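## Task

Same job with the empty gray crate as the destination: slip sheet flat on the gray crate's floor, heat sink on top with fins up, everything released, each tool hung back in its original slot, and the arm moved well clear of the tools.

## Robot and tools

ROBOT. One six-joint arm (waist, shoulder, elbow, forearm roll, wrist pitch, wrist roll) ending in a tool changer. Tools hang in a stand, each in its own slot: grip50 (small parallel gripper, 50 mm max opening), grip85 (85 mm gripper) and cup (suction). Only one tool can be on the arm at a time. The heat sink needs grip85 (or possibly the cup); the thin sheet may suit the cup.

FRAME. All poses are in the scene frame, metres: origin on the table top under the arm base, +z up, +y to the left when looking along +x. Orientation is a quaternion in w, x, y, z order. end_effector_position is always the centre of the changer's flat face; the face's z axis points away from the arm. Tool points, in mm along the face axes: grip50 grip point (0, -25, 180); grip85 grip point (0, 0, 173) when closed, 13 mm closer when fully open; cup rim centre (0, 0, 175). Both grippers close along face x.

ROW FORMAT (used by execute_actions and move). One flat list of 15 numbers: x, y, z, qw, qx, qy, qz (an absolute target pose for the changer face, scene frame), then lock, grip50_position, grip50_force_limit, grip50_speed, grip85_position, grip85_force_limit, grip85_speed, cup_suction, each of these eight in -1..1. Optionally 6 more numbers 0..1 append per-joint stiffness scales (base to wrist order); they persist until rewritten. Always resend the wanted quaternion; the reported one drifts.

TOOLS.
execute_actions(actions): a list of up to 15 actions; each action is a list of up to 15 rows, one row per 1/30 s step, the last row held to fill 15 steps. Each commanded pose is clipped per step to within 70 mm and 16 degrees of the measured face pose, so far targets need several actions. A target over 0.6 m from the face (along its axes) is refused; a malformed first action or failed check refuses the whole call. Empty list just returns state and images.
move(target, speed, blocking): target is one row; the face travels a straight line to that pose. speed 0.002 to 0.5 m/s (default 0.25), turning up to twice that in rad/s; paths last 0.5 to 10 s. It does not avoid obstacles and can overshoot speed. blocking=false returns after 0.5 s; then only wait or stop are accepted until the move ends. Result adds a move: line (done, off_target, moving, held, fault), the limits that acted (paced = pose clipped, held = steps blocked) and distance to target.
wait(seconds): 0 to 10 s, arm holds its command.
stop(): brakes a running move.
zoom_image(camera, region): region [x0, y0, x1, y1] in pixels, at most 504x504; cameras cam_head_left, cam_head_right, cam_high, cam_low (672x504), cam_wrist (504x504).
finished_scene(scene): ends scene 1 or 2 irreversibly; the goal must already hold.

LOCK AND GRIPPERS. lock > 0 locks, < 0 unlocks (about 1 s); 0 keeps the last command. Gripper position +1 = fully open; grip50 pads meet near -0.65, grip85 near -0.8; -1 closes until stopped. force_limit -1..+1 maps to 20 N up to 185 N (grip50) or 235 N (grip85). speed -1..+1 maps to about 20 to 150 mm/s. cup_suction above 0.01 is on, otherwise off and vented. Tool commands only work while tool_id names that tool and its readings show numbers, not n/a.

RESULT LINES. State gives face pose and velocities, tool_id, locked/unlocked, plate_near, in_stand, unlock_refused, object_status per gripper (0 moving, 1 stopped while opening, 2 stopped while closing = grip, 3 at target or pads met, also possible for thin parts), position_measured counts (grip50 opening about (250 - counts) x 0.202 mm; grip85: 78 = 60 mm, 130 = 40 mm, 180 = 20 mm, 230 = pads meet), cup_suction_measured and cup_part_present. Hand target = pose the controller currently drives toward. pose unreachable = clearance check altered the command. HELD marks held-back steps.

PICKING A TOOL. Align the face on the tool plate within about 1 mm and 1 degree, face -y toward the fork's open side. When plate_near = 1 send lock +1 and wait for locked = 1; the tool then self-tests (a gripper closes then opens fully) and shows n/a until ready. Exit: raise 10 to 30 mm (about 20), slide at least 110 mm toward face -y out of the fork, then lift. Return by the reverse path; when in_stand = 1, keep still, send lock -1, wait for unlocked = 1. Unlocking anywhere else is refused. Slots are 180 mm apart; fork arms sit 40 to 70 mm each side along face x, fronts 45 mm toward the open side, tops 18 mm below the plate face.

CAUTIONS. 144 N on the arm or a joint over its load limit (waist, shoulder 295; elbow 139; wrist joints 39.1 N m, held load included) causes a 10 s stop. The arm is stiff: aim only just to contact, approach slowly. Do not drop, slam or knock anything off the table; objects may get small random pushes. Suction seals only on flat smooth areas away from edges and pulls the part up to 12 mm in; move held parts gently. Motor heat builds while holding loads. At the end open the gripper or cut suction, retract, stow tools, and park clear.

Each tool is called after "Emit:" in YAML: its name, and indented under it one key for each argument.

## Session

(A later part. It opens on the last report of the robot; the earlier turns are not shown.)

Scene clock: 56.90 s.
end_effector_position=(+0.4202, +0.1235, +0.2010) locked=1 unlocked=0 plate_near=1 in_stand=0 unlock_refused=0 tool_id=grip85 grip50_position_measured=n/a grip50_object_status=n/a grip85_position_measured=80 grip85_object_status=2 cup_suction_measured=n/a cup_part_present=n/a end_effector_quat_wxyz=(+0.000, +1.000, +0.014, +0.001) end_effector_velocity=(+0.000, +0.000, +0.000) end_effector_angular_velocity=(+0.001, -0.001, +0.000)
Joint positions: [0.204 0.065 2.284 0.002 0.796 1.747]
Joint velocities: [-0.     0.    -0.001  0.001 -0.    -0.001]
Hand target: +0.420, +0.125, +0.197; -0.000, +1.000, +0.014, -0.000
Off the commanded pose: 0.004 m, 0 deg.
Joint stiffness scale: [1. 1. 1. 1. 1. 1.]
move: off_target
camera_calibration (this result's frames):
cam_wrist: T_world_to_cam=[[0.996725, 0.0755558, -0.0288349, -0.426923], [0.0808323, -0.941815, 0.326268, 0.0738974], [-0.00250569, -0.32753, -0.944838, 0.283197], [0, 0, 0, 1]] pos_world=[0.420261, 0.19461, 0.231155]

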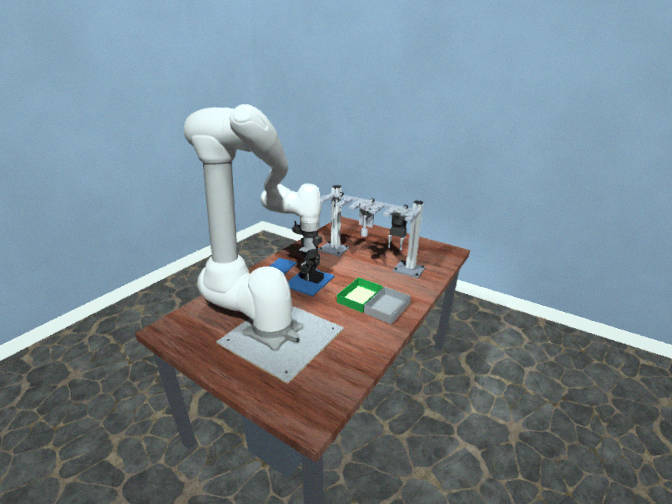

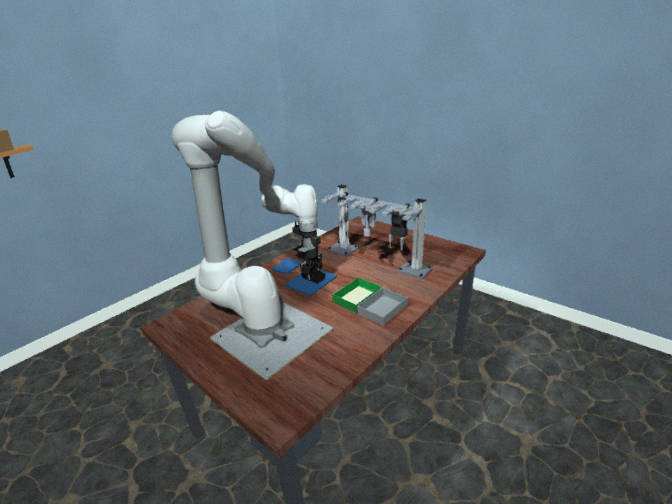

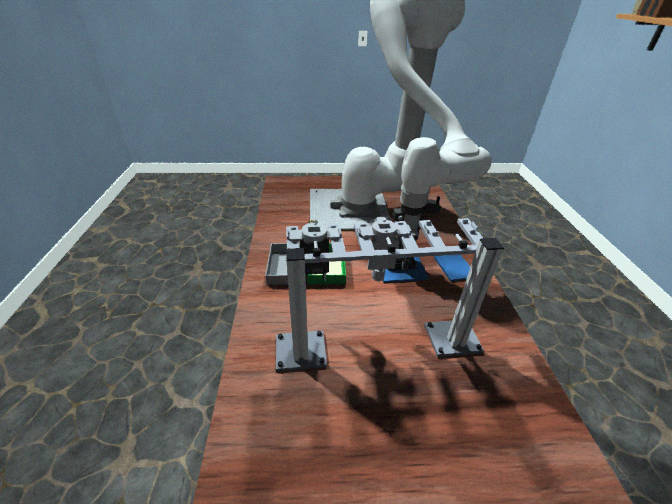

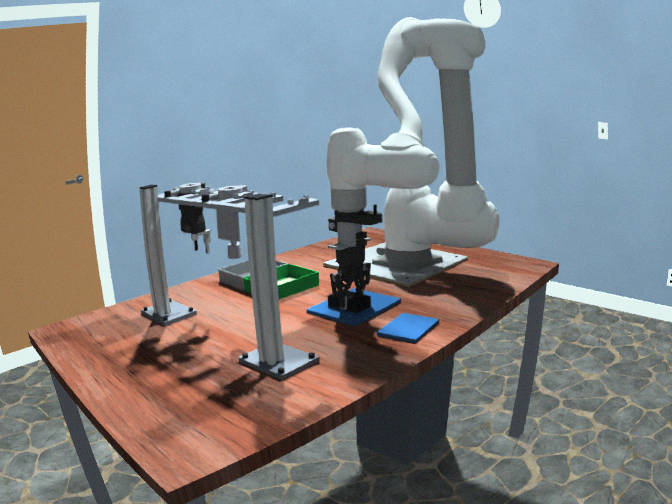

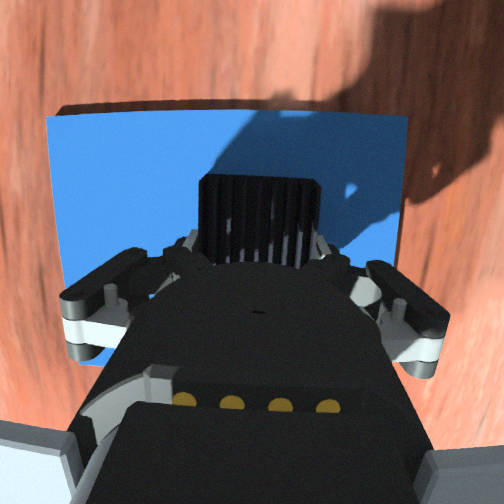

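Emit:
move:
  target: [0.42,0.125,0.199,0,1,0.014,0,0,1,0,0,1,0,0,0]

Emit:
move:
  target: [0.42,0.125,0.25,0,1,0.014,0,0,1,0,0,1,0,0,0]
  speed: 0.1

Emit:
move:
  target: [0.53,0.146,0.382,0,0.687,0.7266,0,0,1,0,0,1,0,0,0]
  speed: 0.35

Emit:
move:
  target: [0.672,0.1535,0.38,0,0.687,0.7266,0,0,1,0,0,1,0,0,0]
  speed: 0.08

Emit:
move:
  target: [0.671,0.1535,0.356,0,0.687,0.7266,0,0,1,0,0,1,0,0,0]
  speed: 0.015

Emit:
execute_actions:
  actions:
    - [[0.671,0.154,0.357,0,0.687,0.7266,0,-1,1,0,0,1,0,0,0]]

Scene clock: 66.83 s.
end_effector_position=(+0.4202, +0.1235, +0.2010) locked=1 unlocked=0 plate_near=1 in_stand=0 unlock_refused=0 tool_id=grip85 grip50_position_measured=n/a grip50_object_status=n/a grip85_position_measured=3 grip85_object_status=3 cup_suction_measured=n/a cup_part_present=n/a end_effector_quat_wxyz=(+0.000, +1.000, +0.014, +0.001) end_effector_velocity=(+0.001, +0.000, +0.000) end_effector_angular_velocity=(+0.000, -0.002, +0.002)
Joint positions: [0.204 0.065 2.284 0.002 0.796 1.747]
Joint velocities: [ 0.     0.    -0.001 -0.    -0.002 -0.001]
Hand target: +0.420, +0.125, +0.199; +0.000, +1.000, +0.014, -0.000
Off the commanded pose: 0.003 m, 0 deg.
Joint stiffness scale: [1. 1. 1. 1. 1. 1.]
move: done
camera_calibration (this result's frames):
cam_wrist: T_world_to_cam=[[0.996725, 0.0755559, -0.0288116, -0.426929], [0.0808247, -0.941817, 0.326265, 0.0739025], [-0.00248402, -0.327525, -0.944839, 0.283184], [0, 0, 0, 1]] pos_world=[0.420261, 0.19461, 0.231151]

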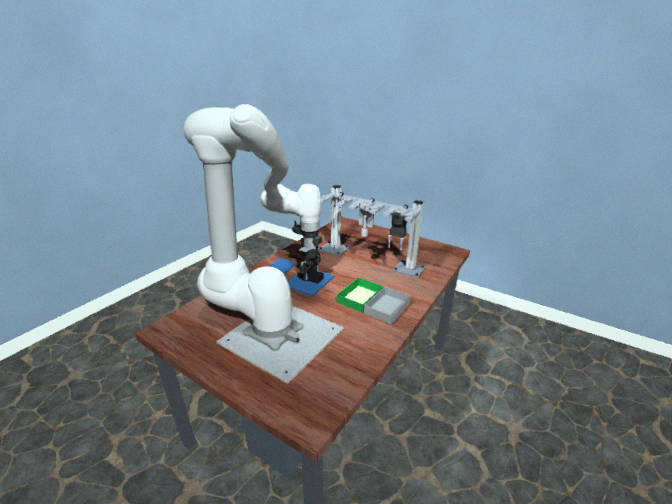

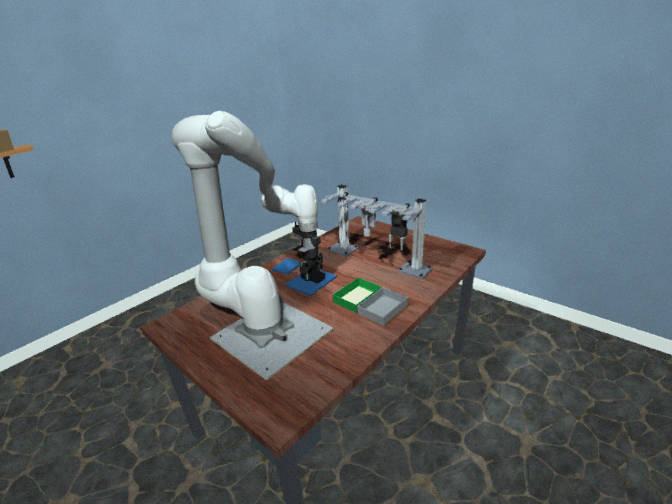

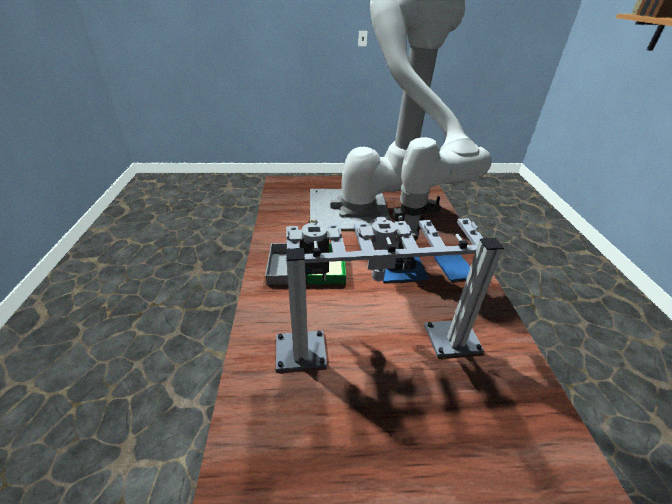

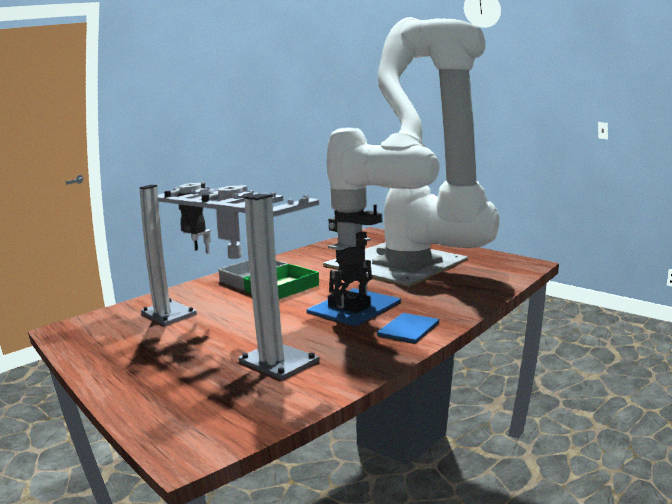

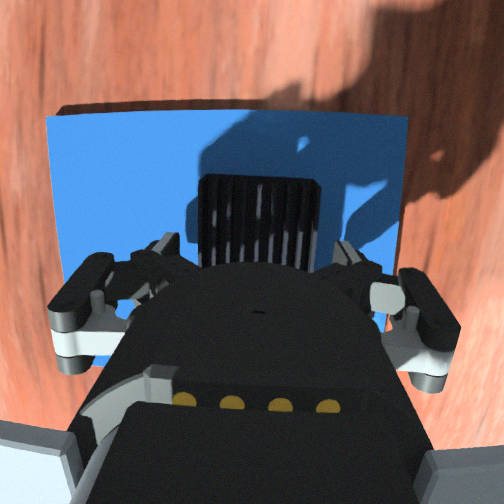

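Scene clock: 67.77 s.
end_effector_position=(+0.4206, +0.1237, +0.2469) locked=1 unlocked=0 plate_near=1 in_stand=0 unlock_refused=0 tool_id=grip85 grip50_position_measured=n/a grip50_object_status=n/a grip85_position_measured=3 grip85_object_status=3 cup_suction_measured=n/a cup_part_present=n/a end_effector_quat_wxyz=(+0.001, +1.000, +0.014, -0.001) end_effector_velocity=(-0.000, -0.000, +0.002) end_effector_angular_velocity=(-0.001, +0.003, -0.001)
Joint positions: [0.204 0.003 2.239 0.002 0.907 1.747]
Joint velocities: [ 0.    -0.002 -0.002  0.     0.007  0.001]
Hand target: +0.420, +0.125, +0.250; +0.000, +1.000, +0.014, +0.000
Off the commanded pose: 0.003 m, 0 deg.
Joint stiffness scale: [1. 1. 1. 1. 1. 1.]
move: done
camera_calibration (this result's frames):
cam_wrist: T_world_to_cam=[[0.996595, 0.0756737, -0.0327357, -0.424958], [0.0822241, -0.941585, 0.326585, 0.0584029], [-0.00610958, -0.328165, -0.944601, 0.328163], [0, 0, 0, 1]] pos_world=[0.420714, 0.194841, 0.276999]

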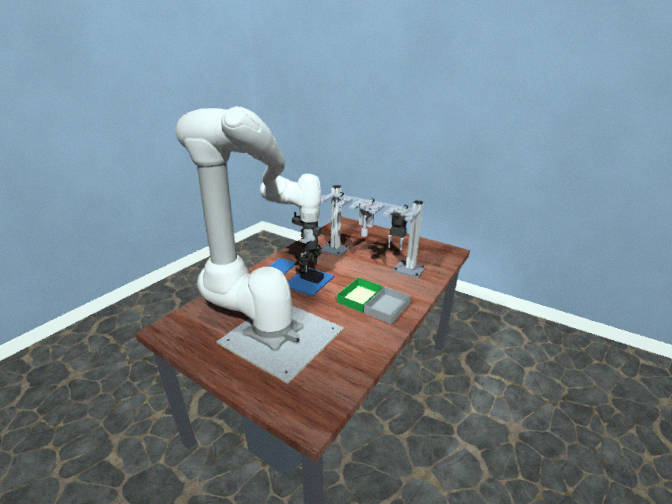

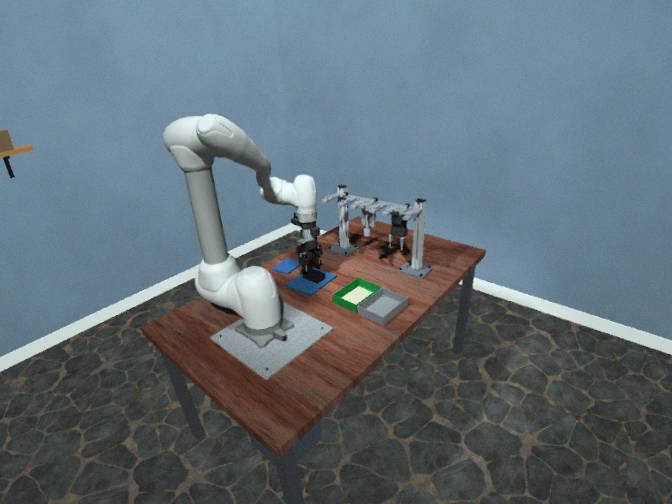

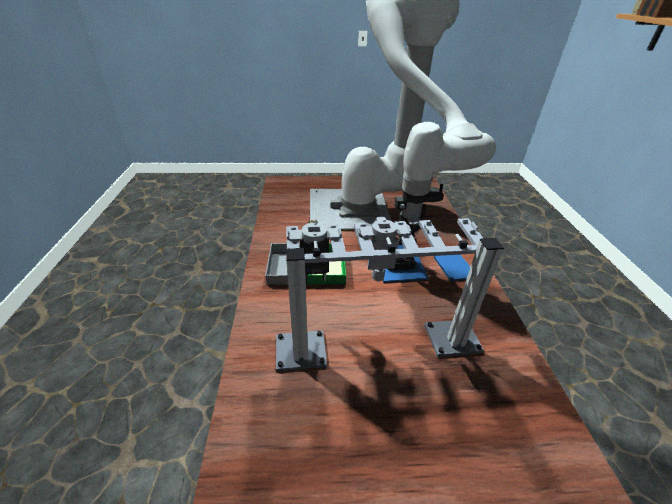

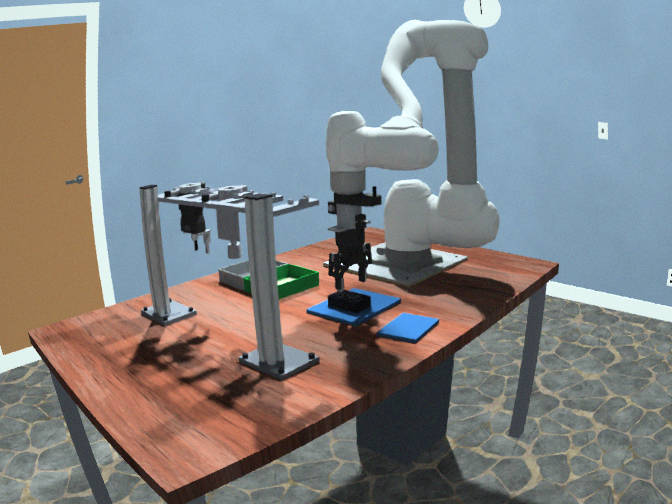

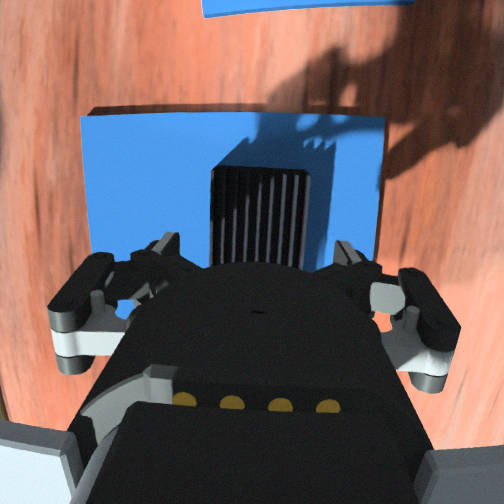

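Scene clock: 70.60 s.
end_effector_position=(+0.5289, +0.1461, +0.3832) locked=1 unlocked=0 plate_near=1 in_stand=0 unlock_refused=0 tool_id=grip85 grip50_position_measured=n/a grip50_object_status=n/a grip85_position_measured=3 grip85_object_status=3 cup_suction_measured=n/a cup_part_present=n/a end_effector_quat_wxyz=(+0.003, +0.688, +0.726, +0.002) end_effector_velocity=(+0.001, +0.000, +0.001) end_effector_angular_velocity=(-0.001, +0.001, +0.016)
Joint positions: [ 0.204  0.051  1.907 -0.001  1.182  0.151]
Joint velocities: [-0.     0.001 -0.003 -0.     0.003 -0.016]
Hand target: +0.530, +0.146, +0.382; +0.000, +0.687, +0.726, -0.000
Off the commanded pose: 0.002 m, 0 deg.
Joint stiffness scale: [1. 1. 1. 1. 1. 1.]
move: done
camera_calibration (this result's frames):
cam_wrist: T_world_to_cam=[[-0.102377, 0.994192, -0.0331857, -0.0829561], [0.937092, 0.107582, 0.332092, -0.581489], [0.333733, 0.00290036, -0.942663, 0.236093], [0, 0, 0, 1]] pos_world=[0.457624, 0.144347, 0.412911]

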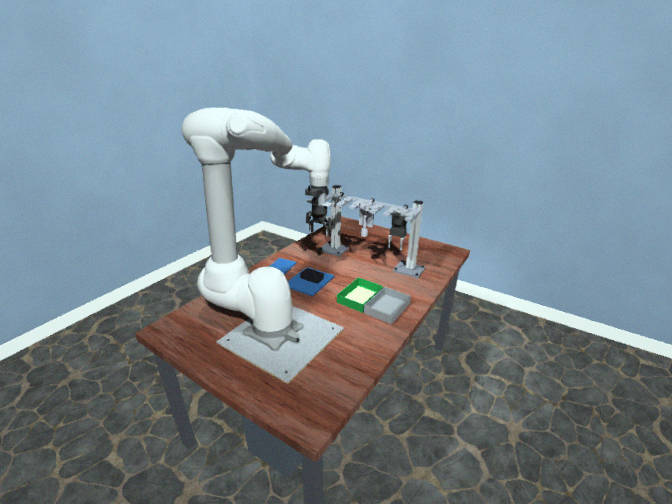

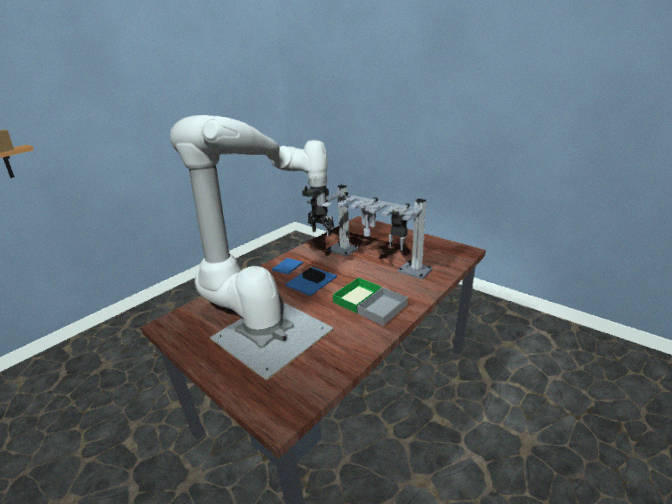

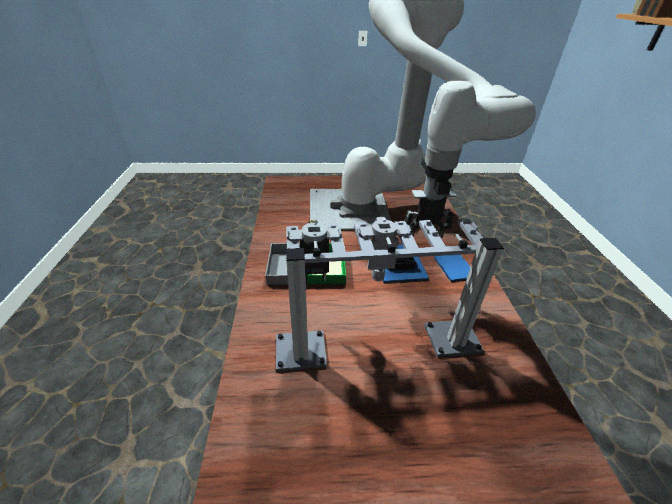

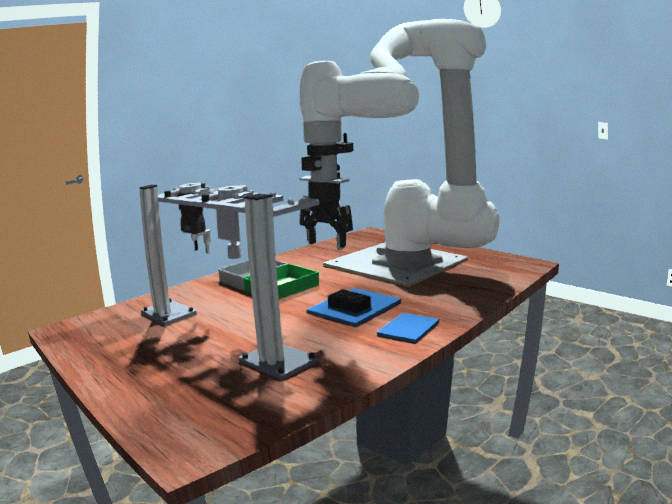

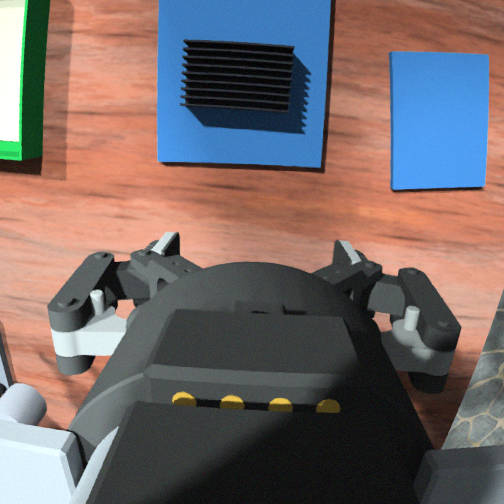

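Scene clock: 72.83 s.
end_effector_position=(+0.6704, +0.1546, +0.3818) locked=1 unlocked=0 plate_near=1 in_stand=0 unlock_refused=0 tool_id=grip85 grip50_position_measured=n/a grip50_object_status=n/a grip85_position_measured=3 grip85_object_status=3 cup_suction_measured=n/a cup_part_present=n/a end_effector_quat_wxyz=(+0.003, +0.686, +0.727, +0.002) end_effector_velocity=(+0.002, +0.000, +0.000) end_effector_angular_velocity=(-0.000, -0.001, -0.000)
Joint positions: [ 0.175  0.267  1.654 -0.001  1.218  0.118]
Joint velocities: [-0.     0.003 -0.004 -0.     0.001  0.   ]
Hand target: +0.672, +0.153, +0.380; -0.000, +0.687, +0.727, -0.000
Off the commanded pose: 0.003 m, 0 deg.
Joint stiffness scale: [1. 1. 1. 1. 1. 1.]
move: done
camera_calibration (this result's frames):
cam_wrist: T_world_to_cam=[[-0.105586, 0.993853, -0.0332956, -0.0747064], [0.936855, 0.110645, 0.331753, -0.714681], [0.333397, 0.00383537, -0.942779, 0.187603], [0, 0, 0, 1]] pos_world=[0.599118, 0.152604, 0.411479]

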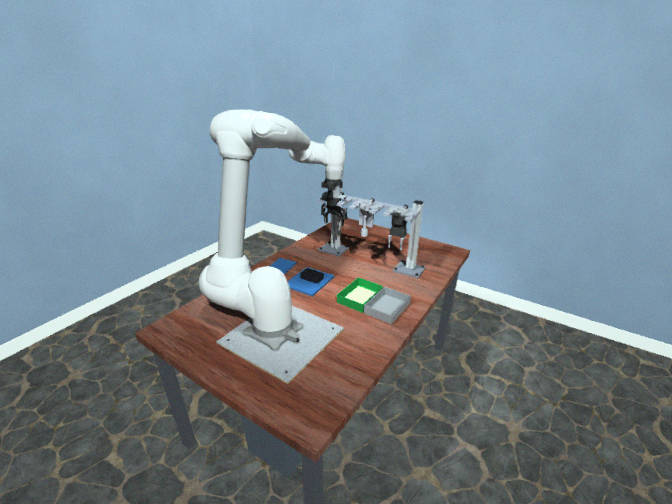

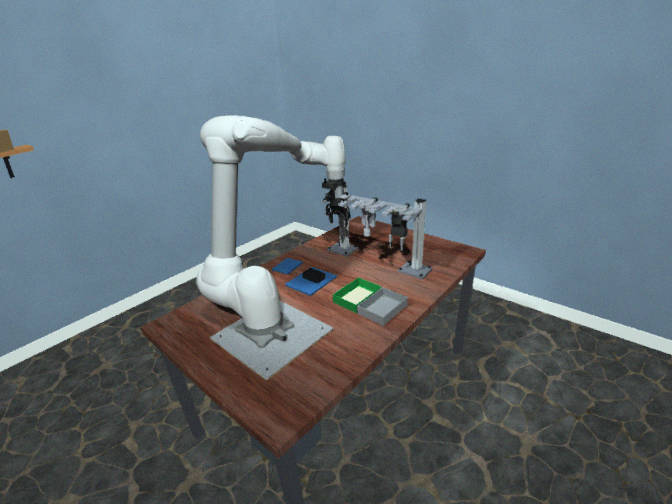

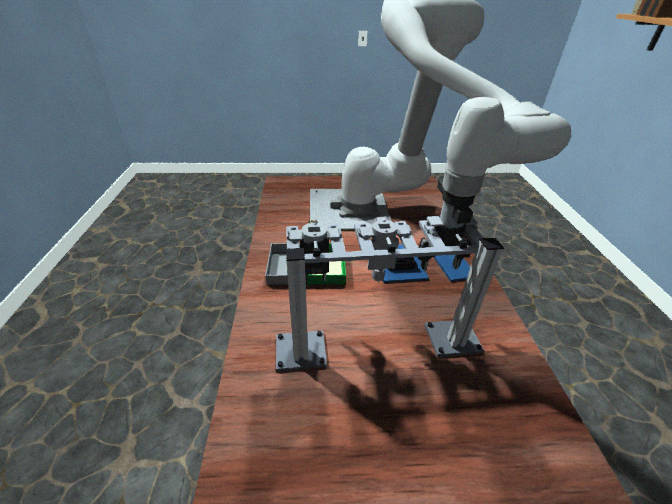

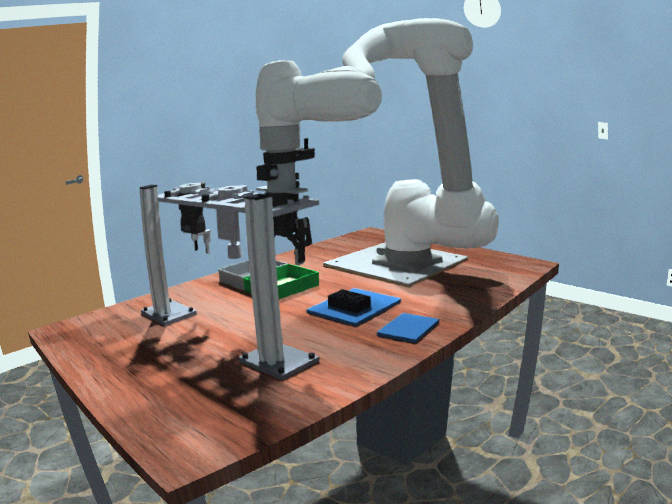

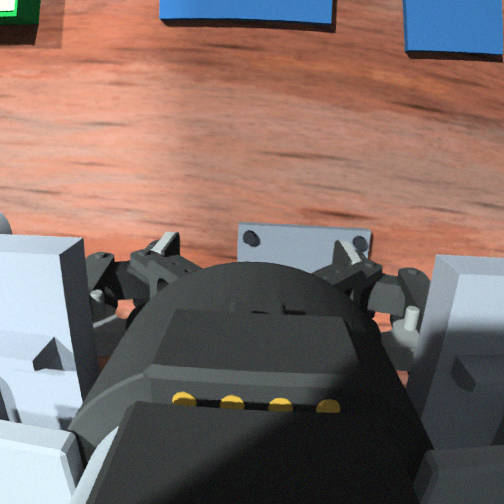

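Scene clock: 74.80 s.
end_effector_position=(+0.6706, +0.1546, +0.3610) locked=1 unlocked=0 plate_near=1 in_stand=1 unlock_refused=0 tool_id=grip85 grip50_position_measured=n/a grip50_object_status=n/a grip85_position_measured=3 grip85_object_status=3 cup_suction_measured=n/a cup_part_present=n/a end_effector_quat_wxyz=(+0.003, +0.686, +0.727, +0.001) end_effector_velocity=(-0.000, -0.000, -0.002) end_effector_angular_velocity=(-0.000, +0.001, +0.001)
Joint positions: [ 0.175  0.28   1.678 -0.001  1.184  0.118]
Joint velocities: [-0.     0.001  0.002  0.    -0.003 -0.001]
Hand target: +0.671, +0.153, +0.356; -0.000, +0.687, +0.727, -0.000
Off the commanded pose: 0.005 m, 0 deg.
Joint stiffness scale: [1. 1. 1. 1. 1. 1.]
move: off_target
camera_calibration (this result's frames):
cam_wrist: T_world_to_cam=[[-0.105743, 0.993834, -0.0333656, -0.0752346], [0.937218, 0.110821, 0.330668, -0.707857], [0.332327, 0.00369496, -0.943157, 0.168807], [0, 0, 0, 1]] pos_world=[0.599361, 0.152592, 0.390767]

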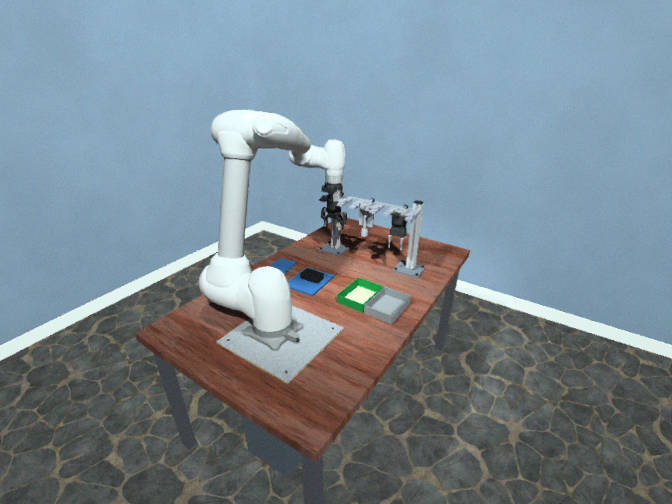

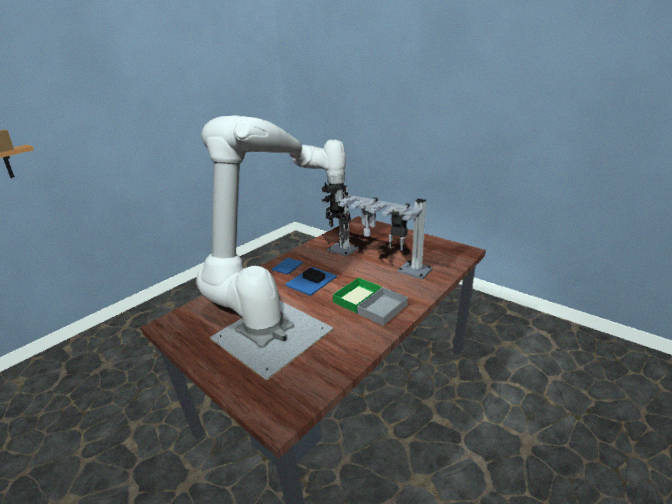

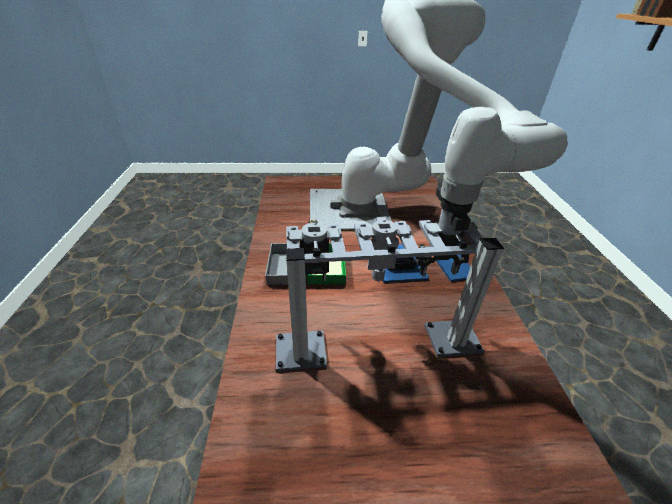

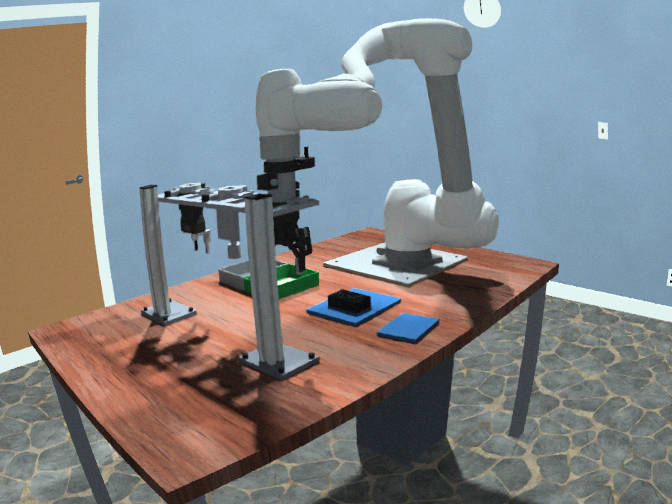

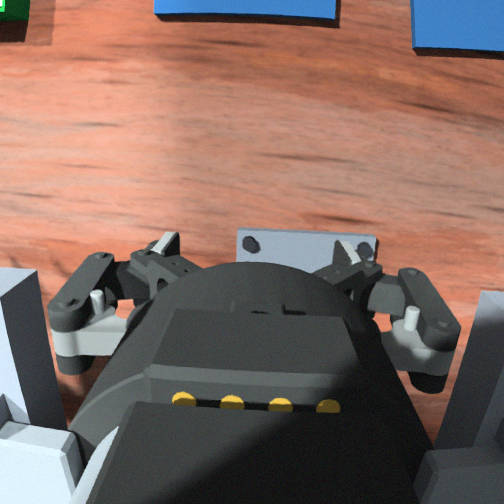

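Scene clock: 75.30 s.
end_effector_position=(+0.6706, +0.1546, +0.3602) locked=0 unlocked=0 plate_near=1 in_stand=1 unlock_refused=0 tool_id=none grip50_position_measured=n/a grip50_object_status=n/a grip85_position_measured=n/a grip85_object_status=n/a cup_suction_measured=n/a cup_part_present=n/a end_effector_quat_wxyz=(+0.003, +0.686, +0.727, +0.001) end_effector_velocity=(+0.000, -0.000, +0.000) end_effector_angular_velocity=(+0.000, -0.001, +0.000)
Joint positions: [ 0.175  0.281  1.678 -0.001  1.184  0.118]
Joint velocities: [-0.    -0.    -0.     0.    -0.001 -0.001]
Hand target: +0.671, +0.154, +0.357; +0.000, +0.687, +0.727, -0.000
Off the commanded pose: 0.003 m, 0 deg.
Joint stiffness scale: [1. 1. 1. 1. 1. 1.]
Step readings (end_effector_position):
0: (+0.6706, +0.1546, +0.3610)
1: (+0.6706, +0.1546, +0.3607)
2: (+0.6706, +0.1546, +0.3603)
4: (+0.6706, +0.1546, +0.3602)
8: (+0.6706, +0.1546, +0.3602)
15: end_effector_position above
camera_calibration (this result's frames):
cam_wrist: T_world_to_cam=[[-0.105785, 0.993828, -0.0334056, -0.075222], [0.937554, 0.110877, 0.329695, -0.707484], [0.331364, 0.00355716, -0.943496, 0.168852], [0, 0, 0, 1]] pos_world=[0.599396, 0.152601, 0.390052]

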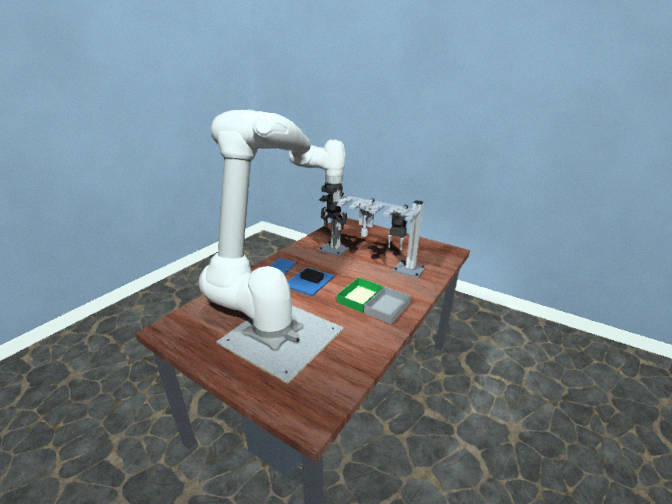

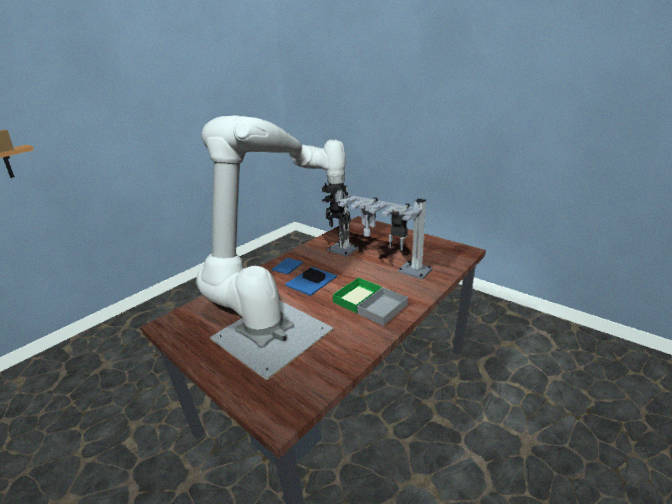

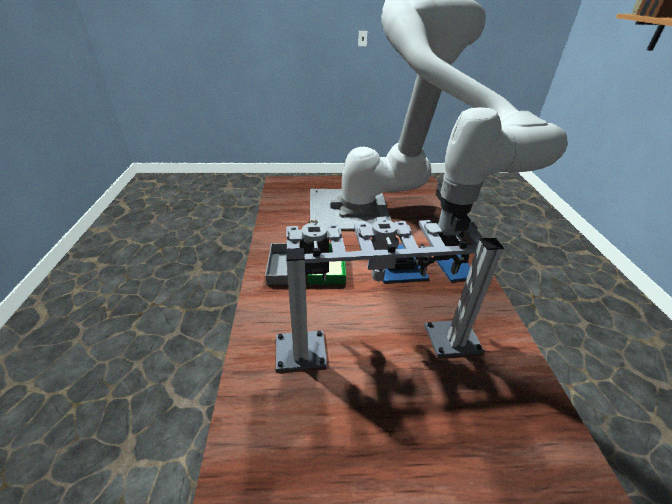

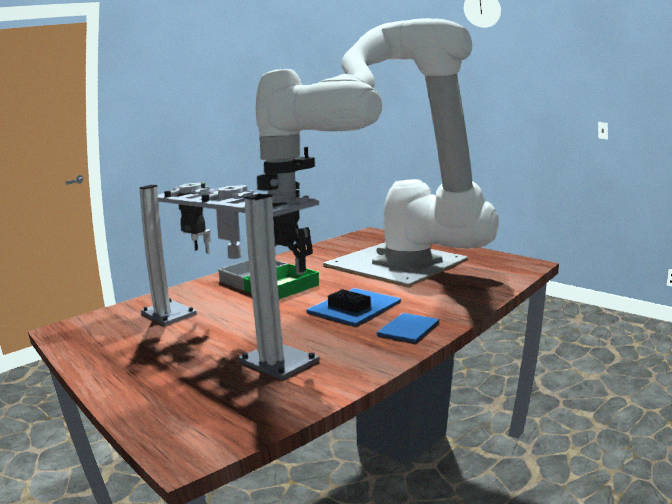

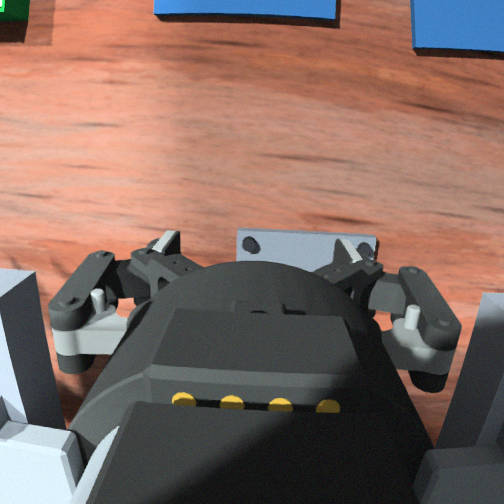

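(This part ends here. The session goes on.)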